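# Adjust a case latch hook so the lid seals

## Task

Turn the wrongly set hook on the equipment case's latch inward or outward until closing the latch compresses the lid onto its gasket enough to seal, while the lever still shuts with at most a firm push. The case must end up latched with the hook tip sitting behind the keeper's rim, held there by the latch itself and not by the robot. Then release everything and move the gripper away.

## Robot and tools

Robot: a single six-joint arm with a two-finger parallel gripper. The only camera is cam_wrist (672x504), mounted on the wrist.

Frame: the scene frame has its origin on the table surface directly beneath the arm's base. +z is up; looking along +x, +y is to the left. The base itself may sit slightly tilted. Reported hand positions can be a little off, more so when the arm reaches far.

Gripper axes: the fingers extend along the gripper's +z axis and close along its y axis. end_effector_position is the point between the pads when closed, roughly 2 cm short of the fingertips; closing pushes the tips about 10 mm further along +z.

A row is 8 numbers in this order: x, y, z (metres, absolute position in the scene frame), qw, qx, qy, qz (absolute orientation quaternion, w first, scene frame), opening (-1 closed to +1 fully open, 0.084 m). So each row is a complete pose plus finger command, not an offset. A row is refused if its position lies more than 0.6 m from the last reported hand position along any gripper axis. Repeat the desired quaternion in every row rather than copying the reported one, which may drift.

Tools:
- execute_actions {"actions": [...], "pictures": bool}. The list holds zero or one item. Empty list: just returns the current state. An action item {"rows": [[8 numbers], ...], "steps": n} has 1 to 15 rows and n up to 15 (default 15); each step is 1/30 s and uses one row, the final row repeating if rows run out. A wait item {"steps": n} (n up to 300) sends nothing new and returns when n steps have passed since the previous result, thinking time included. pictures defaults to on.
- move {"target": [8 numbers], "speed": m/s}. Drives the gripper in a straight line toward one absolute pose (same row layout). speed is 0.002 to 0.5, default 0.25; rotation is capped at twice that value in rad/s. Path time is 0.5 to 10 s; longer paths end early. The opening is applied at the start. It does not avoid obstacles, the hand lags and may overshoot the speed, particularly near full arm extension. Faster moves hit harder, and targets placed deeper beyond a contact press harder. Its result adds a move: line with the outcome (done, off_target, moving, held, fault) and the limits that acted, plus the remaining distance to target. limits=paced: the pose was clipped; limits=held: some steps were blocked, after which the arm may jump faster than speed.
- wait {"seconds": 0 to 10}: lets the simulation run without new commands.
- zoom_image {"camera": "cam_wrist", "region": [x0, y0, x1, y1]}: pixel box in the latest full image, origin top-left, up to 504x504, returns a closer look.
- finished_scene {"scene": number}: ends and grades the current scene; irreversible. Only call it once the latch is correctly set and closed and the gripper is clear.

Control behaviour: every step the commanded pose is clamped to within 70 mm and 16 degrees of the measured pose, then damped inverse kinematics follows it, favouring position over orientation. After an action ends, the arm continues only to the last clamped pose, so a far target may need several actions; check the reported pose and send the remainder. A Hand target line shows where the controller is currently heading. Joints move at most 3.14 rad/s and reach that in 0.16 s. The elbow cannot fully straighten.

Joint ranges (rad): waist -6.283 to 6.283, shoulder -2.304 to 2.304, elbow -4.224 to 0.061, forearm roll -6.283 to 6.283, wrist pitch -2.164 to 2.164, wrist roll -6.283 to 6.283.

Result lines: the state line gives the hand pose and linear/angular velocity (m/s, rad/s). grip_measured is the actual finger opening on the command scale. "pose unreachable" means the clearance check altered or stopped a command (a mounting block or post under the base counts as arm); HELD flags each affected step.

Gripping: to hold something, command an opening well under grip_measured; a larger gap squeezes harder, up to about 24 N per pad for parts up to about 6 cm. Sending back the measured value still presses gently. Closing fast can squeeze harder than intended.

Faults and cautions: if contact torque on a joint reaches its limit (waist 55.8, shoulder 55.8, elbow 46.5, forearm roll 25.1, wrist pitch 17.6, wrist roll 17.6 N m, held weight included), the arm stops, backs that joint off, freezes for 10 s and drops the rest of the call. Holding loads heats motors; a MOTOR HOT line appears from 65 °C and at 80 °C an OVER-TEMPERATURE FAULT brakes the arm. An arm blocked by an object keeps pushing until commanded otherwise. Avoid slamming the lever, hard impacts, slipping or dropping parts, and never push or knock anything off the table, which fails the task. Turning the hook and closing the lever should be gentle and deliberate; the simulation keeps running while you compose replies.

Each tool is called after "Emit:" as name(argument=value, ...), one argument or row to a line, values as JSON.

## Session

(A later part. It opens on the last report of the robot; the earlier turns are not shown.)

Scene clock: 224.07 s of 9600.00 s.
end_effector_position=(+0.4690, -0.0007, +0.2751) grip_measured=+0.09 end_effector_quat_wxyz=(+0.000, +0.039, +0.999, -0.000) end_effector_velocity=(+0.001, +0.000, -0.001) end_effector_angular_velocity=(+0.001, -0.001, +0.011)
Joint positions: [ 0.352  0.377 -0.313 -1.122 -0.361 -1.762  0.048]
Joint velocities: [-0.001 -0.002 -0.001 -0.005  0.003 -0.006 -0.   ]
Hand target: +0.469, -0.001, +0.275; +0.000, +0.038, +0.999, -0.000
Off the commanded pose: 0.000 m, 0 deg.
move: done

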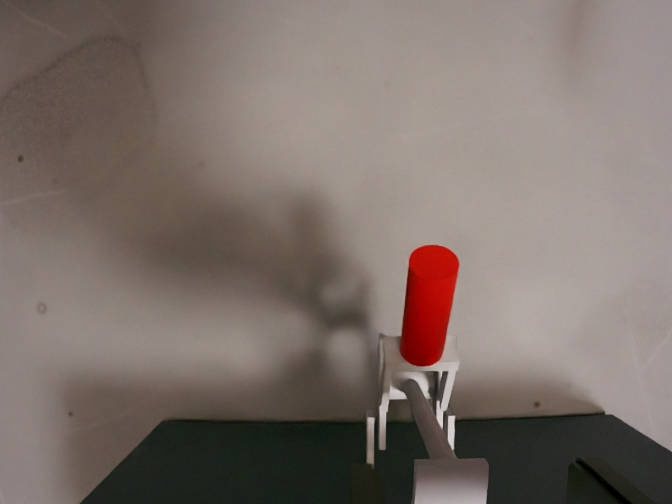

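Stayed upright. Last turn.

Emit:
move(
  target=[0.470,-0.0007,0.242,0,0.0384,0.9993,0,0.1],
  speed=0.1,
)

Emit:
move(
  target=[0.470,-0.0007,0.242,0,0.0384,0.9993,0,-0.8],
)

Emit:
move(
  target=[0.470,-0.0007,0.2415,0,0.9998,-0.0209,0,-0.8],
  speed=0.5,
)

Emit:
move(
  target=[0.470,-0.0007,0.241,0,-0.0035,-1,0,-0.8],
  speed=0.5,
)

Emit:
move(
  target=[0.470,-0.0007,0.241,0,0.044,0.999,0,-0.8],
  speed=0.5,
)

Emit:
move(
  target=[0.503,-0.0033,0.2375,-0.1391,0.0435,0.9893,0.006,-0.8],
  speed=0.08,
)

Emit:
move(
  target=[0.503,-0.0033,0.2375,-0.1391,0.0435,0.9893,0.006,0.1],
)

Emit:
move(
  target=[0.512,-0.004,0.275,-0.1391,0.0435,0.9893,0.006,0.1],
  speed=0.15,
)

Emit:
move(
  target=[0.45,0.001,0.275,0,0.0384,0.9993,0,-0.85],
  speed=0.2,
)

Emit:
move(
  target=[0.4273,0.002,0.235,0,0.0384,0.9993,0,-0.85],
  speed=0.15,
)

Emit:
move(
  target=[0.416,0.002,0.134,0,0.0384,0.9993,0,-0.85],
  speed=0.06,
)

Scene clock: 229.83 s of 9600.00 s.
end_effector_position=(+0.4701, -0.0007, +0.2424) grip_measured=+0.09 end_effector_quat_wxyz=(-0.000, +0.038, +0.999, +0.000) end_effector_velocity=(+0.000, +0.000, -0.002) end_effector_angular_velocity=(-0.003, -0.012, -0.002)
Joint positions: [ 0.311  0.257 -0.324 -1.435 -0.305 -1.467  0.048]
Joint velocities: [ 0.002 -0.006  0.005 -0.074 -0.003  0.077 -0.   ]
Hand target: +0.470, -0.001, +0.242; +0.000, +0.038, +0.999, +0.000
Off the commanded pose: 0.000 m, 0 deg.
move: done

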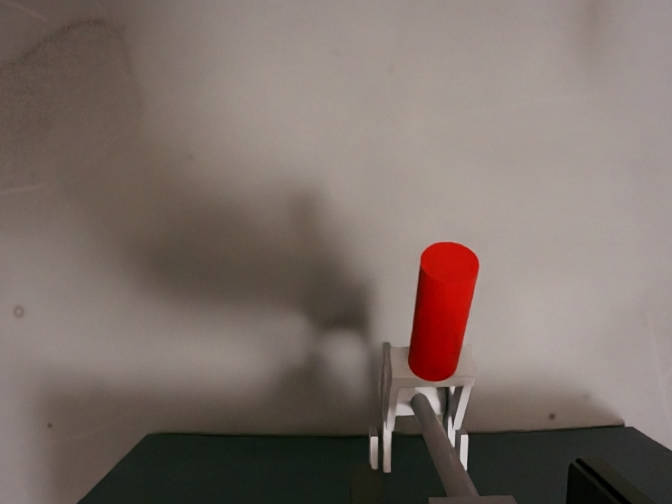

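Scene clock: 230.53 s of 9600.00 s.
end_effector_position=(+0.4700, -0.0007, +0.2420) grip_measured=-0.52 end_effector_quat_wxyz=(+0.000, +0.038, +0.999, +0.000) end_effector_velocity=(-0.001, +0.000, -0.000) end_effector_angular_velocity=(+0.001, +0.001, +0.000)
Joint positions: [ 0.311  0.256 -0.324 -1.442 -0.305 -1.46   0.021]
Joint velocities: [-0.    -0.001  0.001 -0.002  0.001  0.002 -0.   ]
Hand target: +0.470, -0.001, +0.242; +0.000, +0.038, +0.999, +0.000
Off the commanded pose: 0.000 m, 0 deg.
move: done

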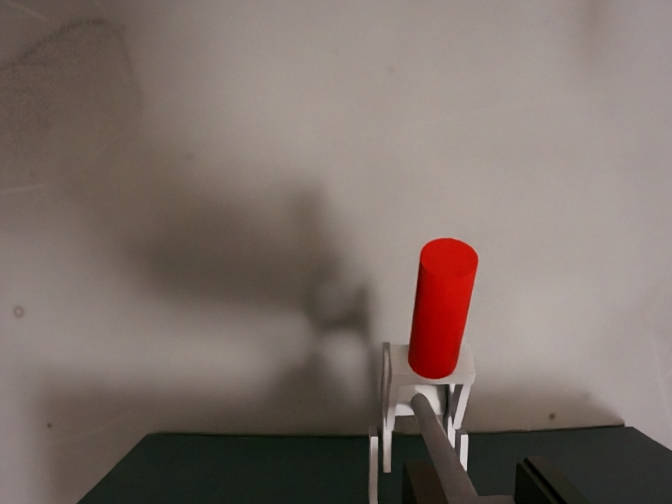

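Scene clock: 234.47 s of 9600.00 s.
end_effector_position=(+0.4701, -0.0005, +0.2416) grip_measured=-0.52 end_effector_quat_wxyz=(-0.001, +1.000, -0.021, -0.001) end_effector_velocity=(-0.001, -0.001, -0.001) end_effector_angular_velocity=(-0.007, -0.014, -0.004)
Joint positions: [ 0.31   0.254 -0.325 -1.438 -0.303  1.642  0.021]
Joint velocities: [ 0.007  0.001  0.011 -0.073 -0.01   0.082 -0.   ]
Hand target: +0.470, -0.001, +0.242; -0.000, +1.000, -0.021, -0.000
Off the commanded pose: 0.000 m, 0 deg.
move: done

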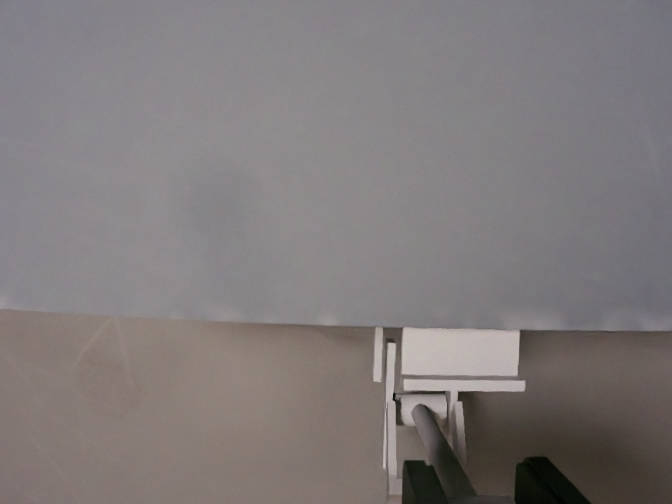

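Scene clock: 238.40 s of 9600.00 s.
end_effector_position=(+0.4699, -0.0005, +0.2410) grip_measured=-0.52 end_effector_quat_wxyz=(-0.001, +0.003, +1.000, +0.001) end_effector_velocity=(+0.001, -0.001, -0.000) end_effector_angular_velocity=(-0.008, -0.018, -0.004)
Joint positions: [ 0.309  0.252 -0.325 -1.444 -0.303  4.754  0.021]
Joint velocities: [ 0.007  0.002  0.009 -0.076 -0.011  0.085  0.   ]
Hand target: +0.470, -0.001, +0.241; -0.000, +0.003, +1.000, +0.000
Off the commanded pose: 0.000 m, 0 deg.
move: done

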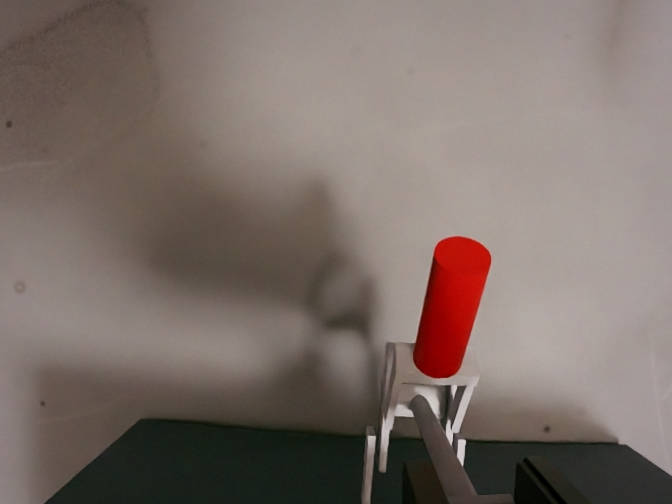

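Scene clock: 239.13 s of 9600.00 s.
end_effector_position=(+0.4700, -0.0007, +0.2410) grip_measured=-0.52 end_effector_quat_wxyz=(-0.000, +0.043, +0.999, +0.000) end_effector_velocity=(+0.000, -0.000, +0.000) end_effector_angular_velocity=(-0.002, -0.004, -0.014)
Joint positions: [ 0.31   0.252 -0.325 -1.451 -0.304  4.842  0.021]
Joint velocities: [ 0.001  0.001  0.002 -0.016 -0.002  0.03   0.   ]
Hand target: +0.470, -0.001, +0.241; -0.000, +0.044, +0.999, +0.000
Off the commanded pose: 0.000 m, 0 deg.
move: done

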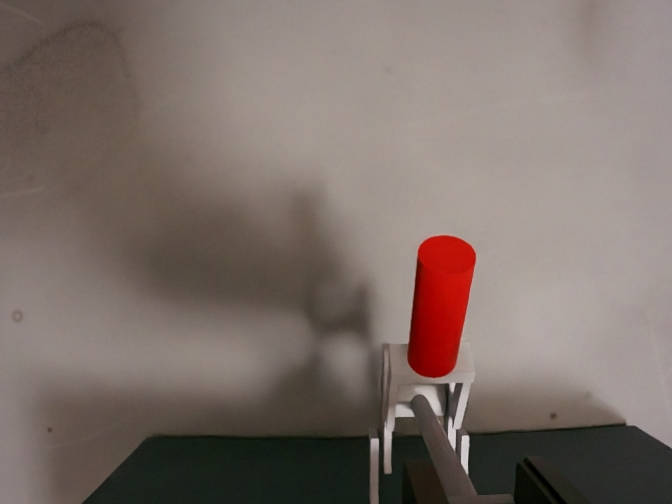

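Scene clock: 241.23 s of 9600.00 s.
end_effector_position=(+0.5023, -0.0028, +0.2377) grip_measured=-0.52 end_effector_quat_wxyz=(-0.140, +0.043, +0.989, +0.006) end_effector_velocity=(+0.000, -0.000, +0.000) end_effector_angular_velocity=(+0.005, +0.014, +0.001)
Joint positions: [ 0.231  0.089 -0.581 -0.486 -0.438  3.838  0.021]
Joint velocities: [-0.006 -0.006 -0.009  0.034 -0.01  -0.039  0.   ]
Hand target: +0.502, -0.003, +0.238; -0.140, +0.043, +0.989, +0.007
Off the commanded pose: 0.001 m, 0 deg.
move: done

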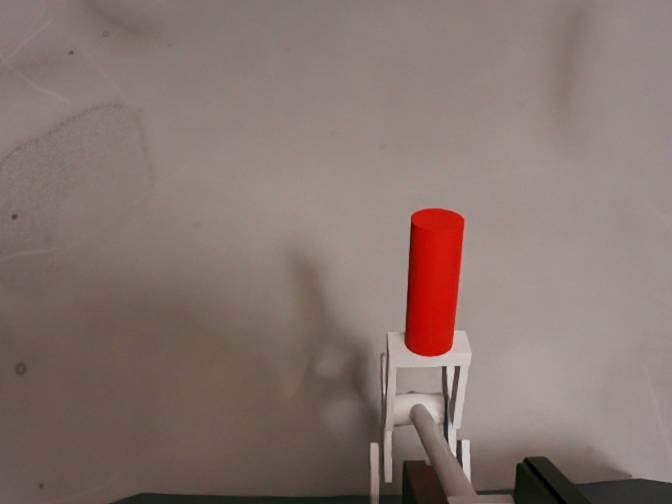

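Scene clock: 241.93 s of 9600.00 s.
end_effector_position=(+0.5030, -0.0033, +0.2375) grip_measured=+0.09 end_effector_quat_wxyz=(-0.139, +0.043, +0.989, +0.006) end_effector_velocity=(-0.000, +0.000, -0.000) end_effector_angular_velocity=(-0.000, +0.001, -0.001)
Joint positions: [ 0.23   0.089 -0.582 -0.488 -0.438  3.839  0.048]
Joint velocities: [-0.    -0.001  0.     0.001  0.     0.001 -0.   ]
Hand target: +0.503, -0.003, +0.237; -0.139, +0.044, +0.989, +0.006
Off the commanded pose: 0.000 m, 0 deg.
move: done

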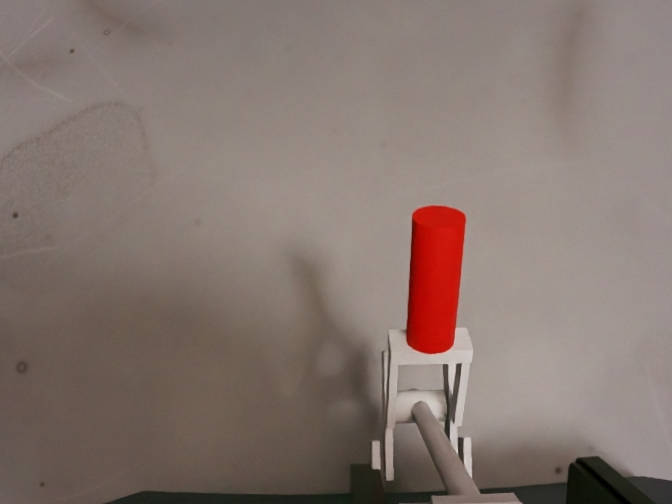

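Scene clock: 242.80 s of 9600.00 s.
end_effector_position=(+0.5120, -0.0040, +0.2746) grip_measured=+0.09 end_effector_quat_wxyz=(-0.139, +0.043, +0.989, +0.006) end_effector_velocity=(+0.000, -0.000, +0.002) end_effector_angular_velocity=(-0.000, +0.001, -0.000)
Joint positions: [ 0.254  0.177 -0.596 -0.413 -0.536  3.775  0.048]
Joint velocities: [ 0.001  0.005 -0.001  0.004 -0.006 -0.003  0.   ]
Hand target: +0.512, -0.004, +0.275; -0.139, +0.043, +0.989, +0.006
Off the commanded pose: 0.000 m, 0 deg.
move: done

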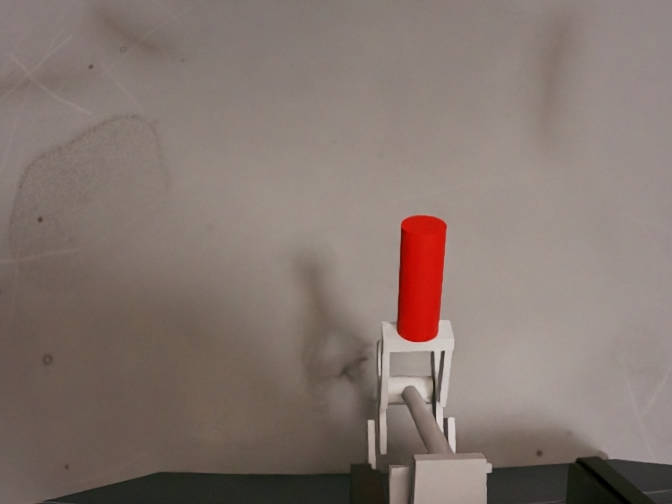

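Scene clock: 244.23 s of 9600.00 s.
end_effector_position=(+0.4505, +0.0004, +0.2749) grip_measured=-0.87 end_effector_quat_wxyz=(+0.000, +0.038, +0.999, -0.000) end_effector_velocity=(+0.000, -0.000, -0.000) end_effector_angular_velocity=(-0.012, -0.014, -0.003)
Joint positions: [ 0.373  0.408 -0.267 -1.16  -0.366  4.577  0.006]
Joint velocities: [ 0.014  0.001  0.007 -0.058 -0.014  0.07   0.   ]
Hand target: +0.450, +0.000, +0.275; +0.001, +0.039, +0.999, -0.001
Off the commanded pose: 0.001 m, 0 deg.
move: done

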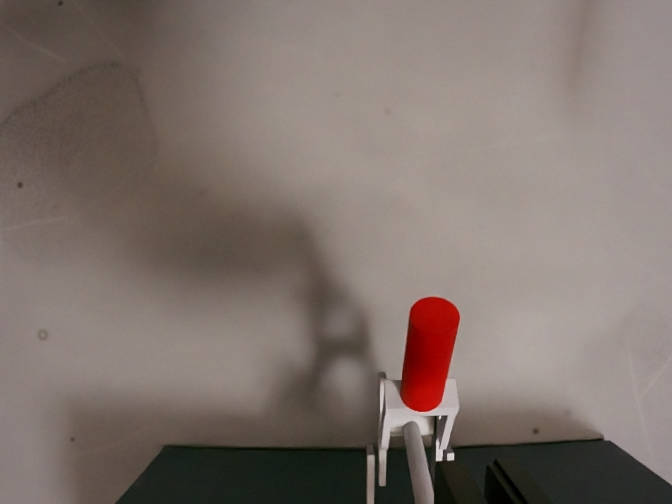

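Scene clock: 245.27 s of 9600.00 s.
end_effector_position=(+0.4276, +0.0020, +0.2354) grip_measured=-0.87 end_effector_quat_wxyz=(-0.000, +0.038, +0.999, +0.000) end_effector_velocity=(-0.001, -0.000, -0.002) end_effector_angular_velocity=(-0.001, -0.016, -0.003)
Joint positions: [ 0.343  0.279 -0.225 -1.653 -0.32   5.073  0.006]
Joint velocities: [ 0.003 -0.001  0.011 -0.081 -0.008  0.086 -0.   ]
Hand target: +0.428, +0.002, +0.235; +0.001, +0.038, +0.999, +0.000
Off the commanded pose: 0.001 m, 0 deg.
move: done

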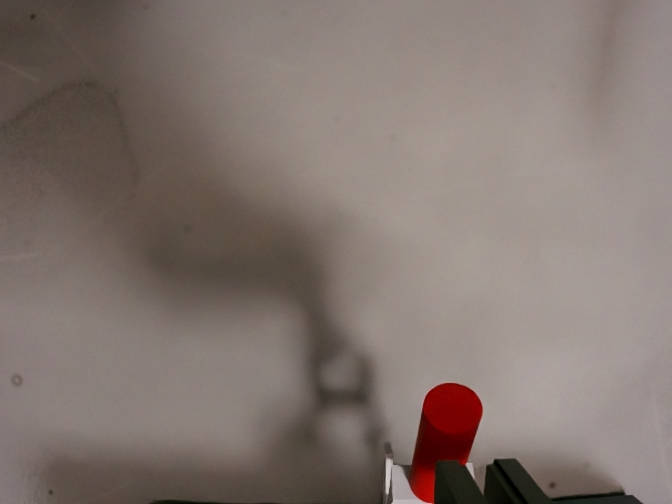

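Scene clock: 247.37 s of 9600.00 s.
end_effector_position=(+0.4160, +0.0026, +0.1346) grip_measured=-0.87 end_effector_quat_wxyz=(+0.000, +0.038, +0.999, +0.001) end_effector_velocity=(-0.000, -0.000, -0.002) end_effector_angular_velocity=(+0.001, -0.001, -0.000)
Joint positions: [ 0.234 -0.156 -0.299 -2.559 -0.488  5.933  0.006]
Joint velocities: [-0.004 -0.008 -0.001 -0.015 -0.006  0.012  0.   ]
Hand target: +0.416, +0.003, +0.134; +0.001, +0.039, +0.999, +0.001
Off the commanded pose: 0.001 m, 0 deg.
move: done

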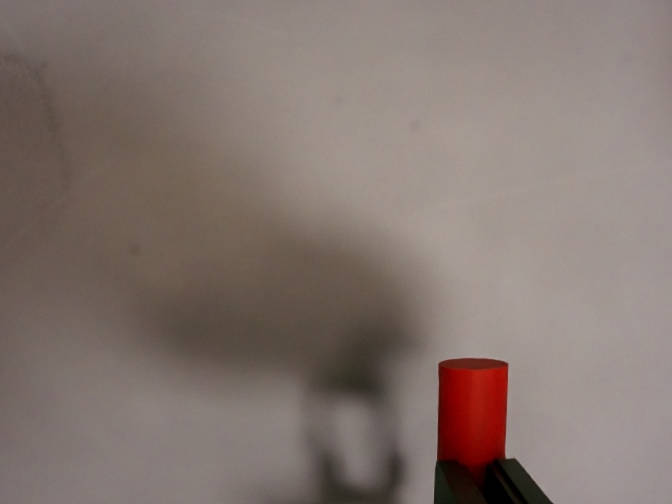

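Emit:
move(
  target=[0.417,0.001,0.105,0,0.0384,0.9993,0,-0.85],
  speed=0.03,
)

Emit:
move(
  target=[0.4215,0.0005,0.085,0,0.0384,0.9993,0,-0.85],
  speed=0.02,
)

Emit:
move(
  target=[0.425,0.0002,0.0735,0,0.0384,0.9993,0,-0.85],
  speed=0.015,
)

Emit:
move(
  target=[0.415,0.001,0.15,0,0.0384,0.9993,0,-0.85],
  speed=0.1,
)

Emit:
move(
  target=[0.43,0.17,0.25,0.25,0.638,-0.689,0.232,-0.85],
  speed=0.4,
)

Emit:
move(
  target=[0.452,0.1855,0.15,0.4716,0.5204,-0.5620,0.4367,-0.85],
  speed=0.3,
)

Emit:
zoom_image(
  camera="cam_wrist",
  region=[120, 150, 320, 400],
)

Scene clock: 251.67 s of 9600.00 s.
end_effector_position=(+0.4180, +0.0009, +0.1053) grip_measured=-0.87 end_effector_quat_wxyz=(+0.001, +0.039, +0.999, -0.000) end_effector_velocity=(-0.000, +0.001, -0.002) end_effector_angular_velocity=(+0.002, +0.002, +0.001)
Joint positions: [ 0.204 -0.272 -0.347 -2.652 -0.547  6.007  0.006]
Joint velocities: [-0.001 -0.008 -0.004 -0.007 -0.001  0.005 -0.   ]
Hand target: +0.417, +0.001, +0.105; +0.000, +0.038, +0.999, +0.000
Off the commanded pose: 0.001 m, 0 deg.
move: done

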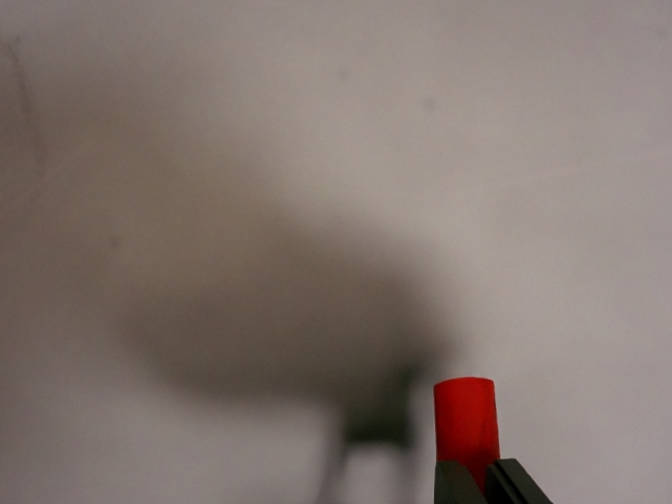

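Scene clock: 252.97 s of 9600.00 s.
end_effector_position=(+0.4214, +0.0006, +0.0852) grip_measured=-0.87 end_effector_quat_wxyz=(+0.000, +0.038, +0.999, +0.000) end_effector_velocity=(+0.001, +0.000, -0.002) end_effector_angular_velocity=(+0.000, -0.001, +0.000)
Joint positions: [ 0.185 -0.345 -0.388 -2.695 -0.572  6.035  0.006]
Joint velocities: [-0.002 -0.007 -0.005 -0.004 -0.002  0.002 -0.   ]
Hand target: +0.421, +0.001, +0.085; +0.000, +0.038, +0.999, +0.000
Off the commanded pose: 0.000 m, 0 deg.
move: done

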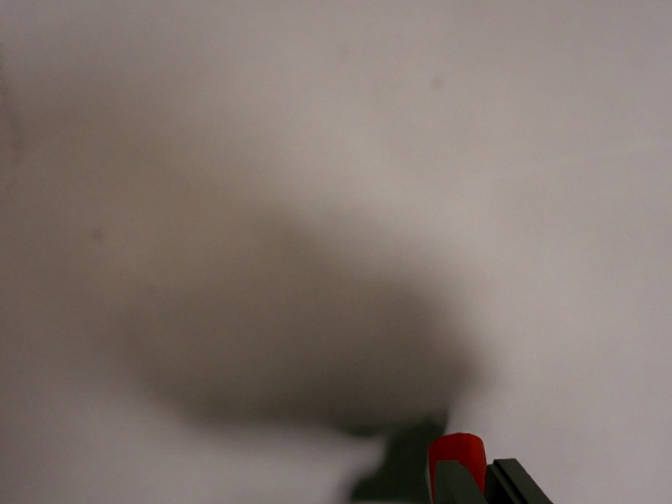

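Scene clock: 254.00 s of 9600.00 s.
end_effector_position=(+0.4228, +0.0006, +0.0741) grip_measured=-0.87 end_effector_quat_wxyz=(-0.002, +0.038, +0.999, +0.001) end_effector_velocity=(+0.001, -0.001, -0.002) end_effector_angular_velocity=(-0.003, -0.005, +0.000)
Joint positions: [ 0.175 -0.383 -0.411 -2.714 -0.581  6.045  0.006]
Joint velocities: [-0.003 -0.008 -0.004 -0.004 -0.01   0.002  0.   ]
Hand target: +0.425, +0.000, +0.074; -0.000, +0.038, +0.999, +0.000
Off the commanded pose: 0.002 m, 0 deg.
move: done

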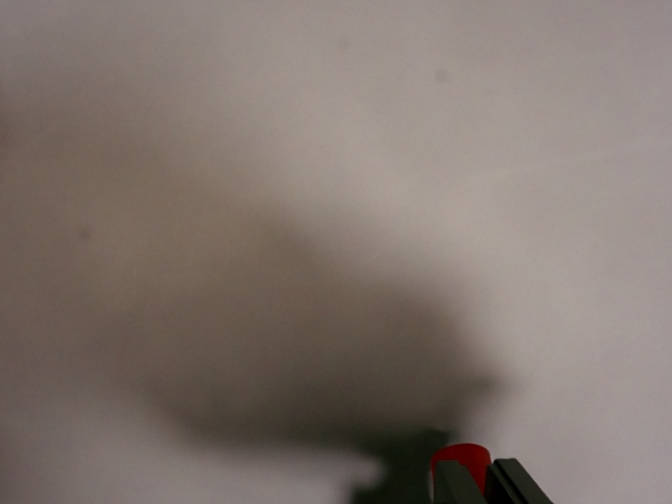

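Scene clock: 255.23 s of 9600.00 s.
end_effector_position=(+0.4150, +0.0007, +0.1495) grip_measured=-0.87 end_effector_quat_wxyz=(-0.000, +0.038, +0.999, -0.000) end_effector_velocity=(+0.000, +0.000, +0.002) end_effector_angular_velocity=(-0.002, +0.001, -0.000)
Joint positions: [ 0.245 -0.092 -0.276 -2.493 -0.455  5.872  0.006]
Joint velocities: [ 0.004  0.01   0.001  0.022  0.006 -0.018 -0.   ]
Hand target: +0.415, +0.001, +0.150; -0.000, +0.038, +0.999, -0.000
Off the commanded pose: 0.001 m, 0 deg.
move: done

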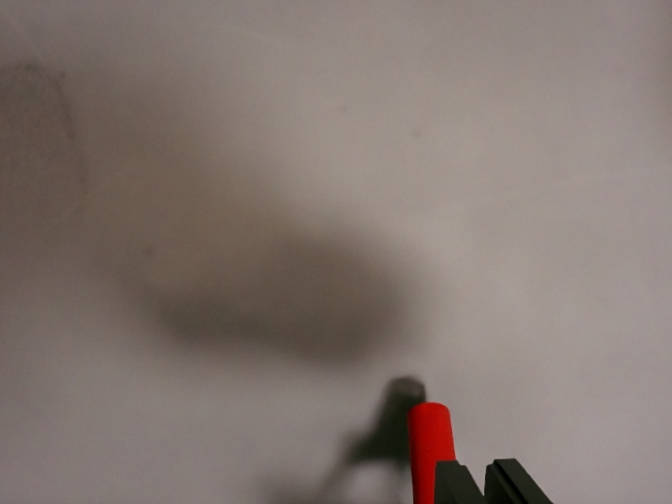

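Scene clock: 257.93 s of 9600.00 s.
end_effector_position=(+0.4302, +0.1687, +0.2504) grip_measured=-0.87 end_effector_quat_wxyz=(+0.251, +0.639, -0.689, +0.234) end_effector_velocity=(-0.000, +0.001, +0.000) end_effector_angular_velocity=(-0.004, +0.006, +0.009)
Joint positions: [ 1.004 -0.485 -0.824 -0.905 -1.185  3.559  0.006]
Joint velocities: [ 0.003 -0.004 -0.003  0.003 -0.005 -0.009  0.   ]
Hand target: +0.430, +0.169, +0.250; +0.251, +0.639, -0.689, +0.234
Off the commanded pose: 0.001 m, 0 deg.
move: done

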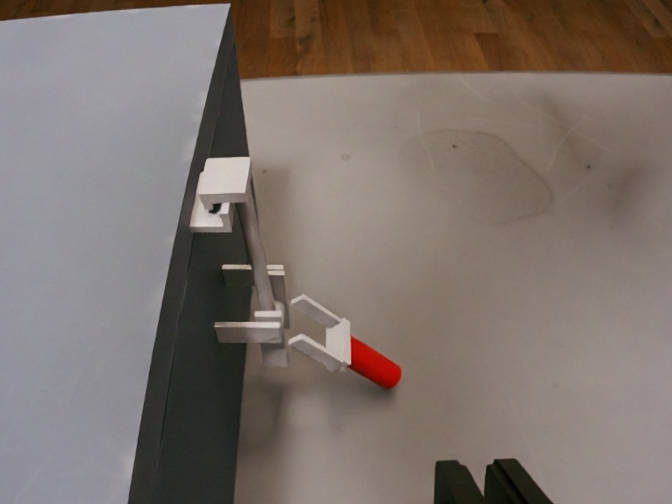

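Scene clock: 259.63 s of 9600.00 s.
end_effector_position=(+0.4521, +0.1863, +0.1507) grip_measured=-0.87 end_effector_quat_wxyz=(+0.471, +0.521, -0.562, +0.436) end_effector_velocity=(-0.000, -0.000, -0.002) end_effector_angular_velocity=(-0.011, +0.002, -0.001)
Joint positions: [ 0.846 -1.145 -1.423 -0.782 -1.748  3.541  0.006]
Joint velocities: [-0.003 -0.01  -0.01   0.002 -0.009 -0.    -0.   ]
Hand target: +0.452, +0.186, +0.150; +0.472, +0.521, -0.562, +0.437
Off the commanded pose: 0.001 m, 0 deg.
move: done

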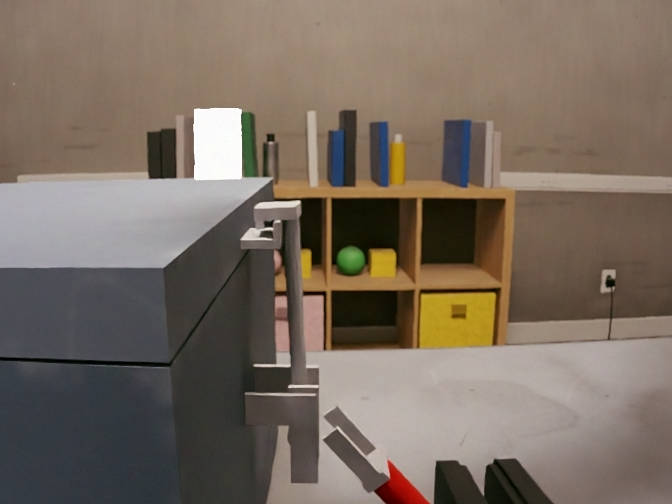

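Region (120, 150, 320, 400) of cam_wrist's 672x504 image, scaled by 2.016, with more detail than that image has; it fills the left 403 columns of this view, and the rest is white.

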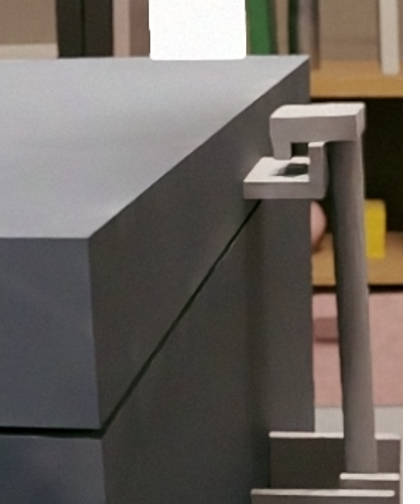

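Matches the successful state in scene 1.

Emit:
move(
  target=[0.43,0.22,0.27,0.25,0.638,-0.689,0.232,0.5],
  speed=0.3,
)

Emit:
finished_scene(
  scene=2,
)

Scene clock: 263.20 s of 9600.00 s.
end_effector_position=(+0.4299, +0.2191, +0.2692) grip_measured=+0.49 end_effector_quat_wxyz=(+0.251, +0.638, -0.690, +0.233) end_effector_velocity=(+0.000, +0.001, +0.002) end_effector_angular_velocity=(+0.013, -0.002, -0.001)
Joint positions: [ 1.078 -0.539 -0.939 -0.824 -1.242  3.53   0.065]
Joint velocities: [ 0.004  0.012  0.006 -0.001  0.008 -0.    -0.   ]
Hand target: +0.430, +0.219, +0.270; +0.250, +0.638, -0.690, +0.233
Off the commanded pose: 0.001 m, 0 deg.
move: done

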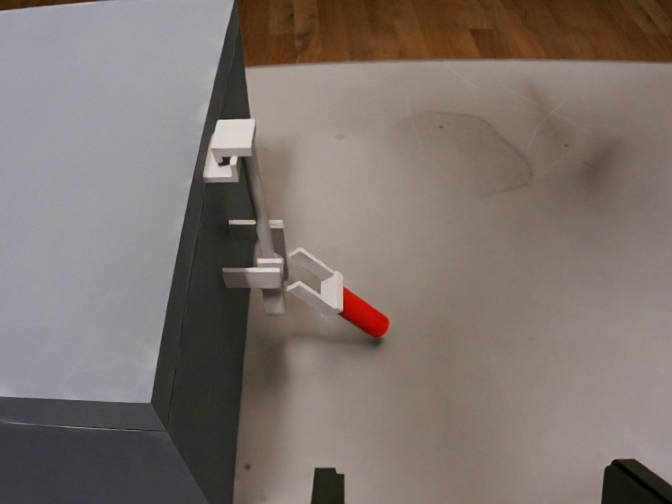

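The scene is finished: the task was done.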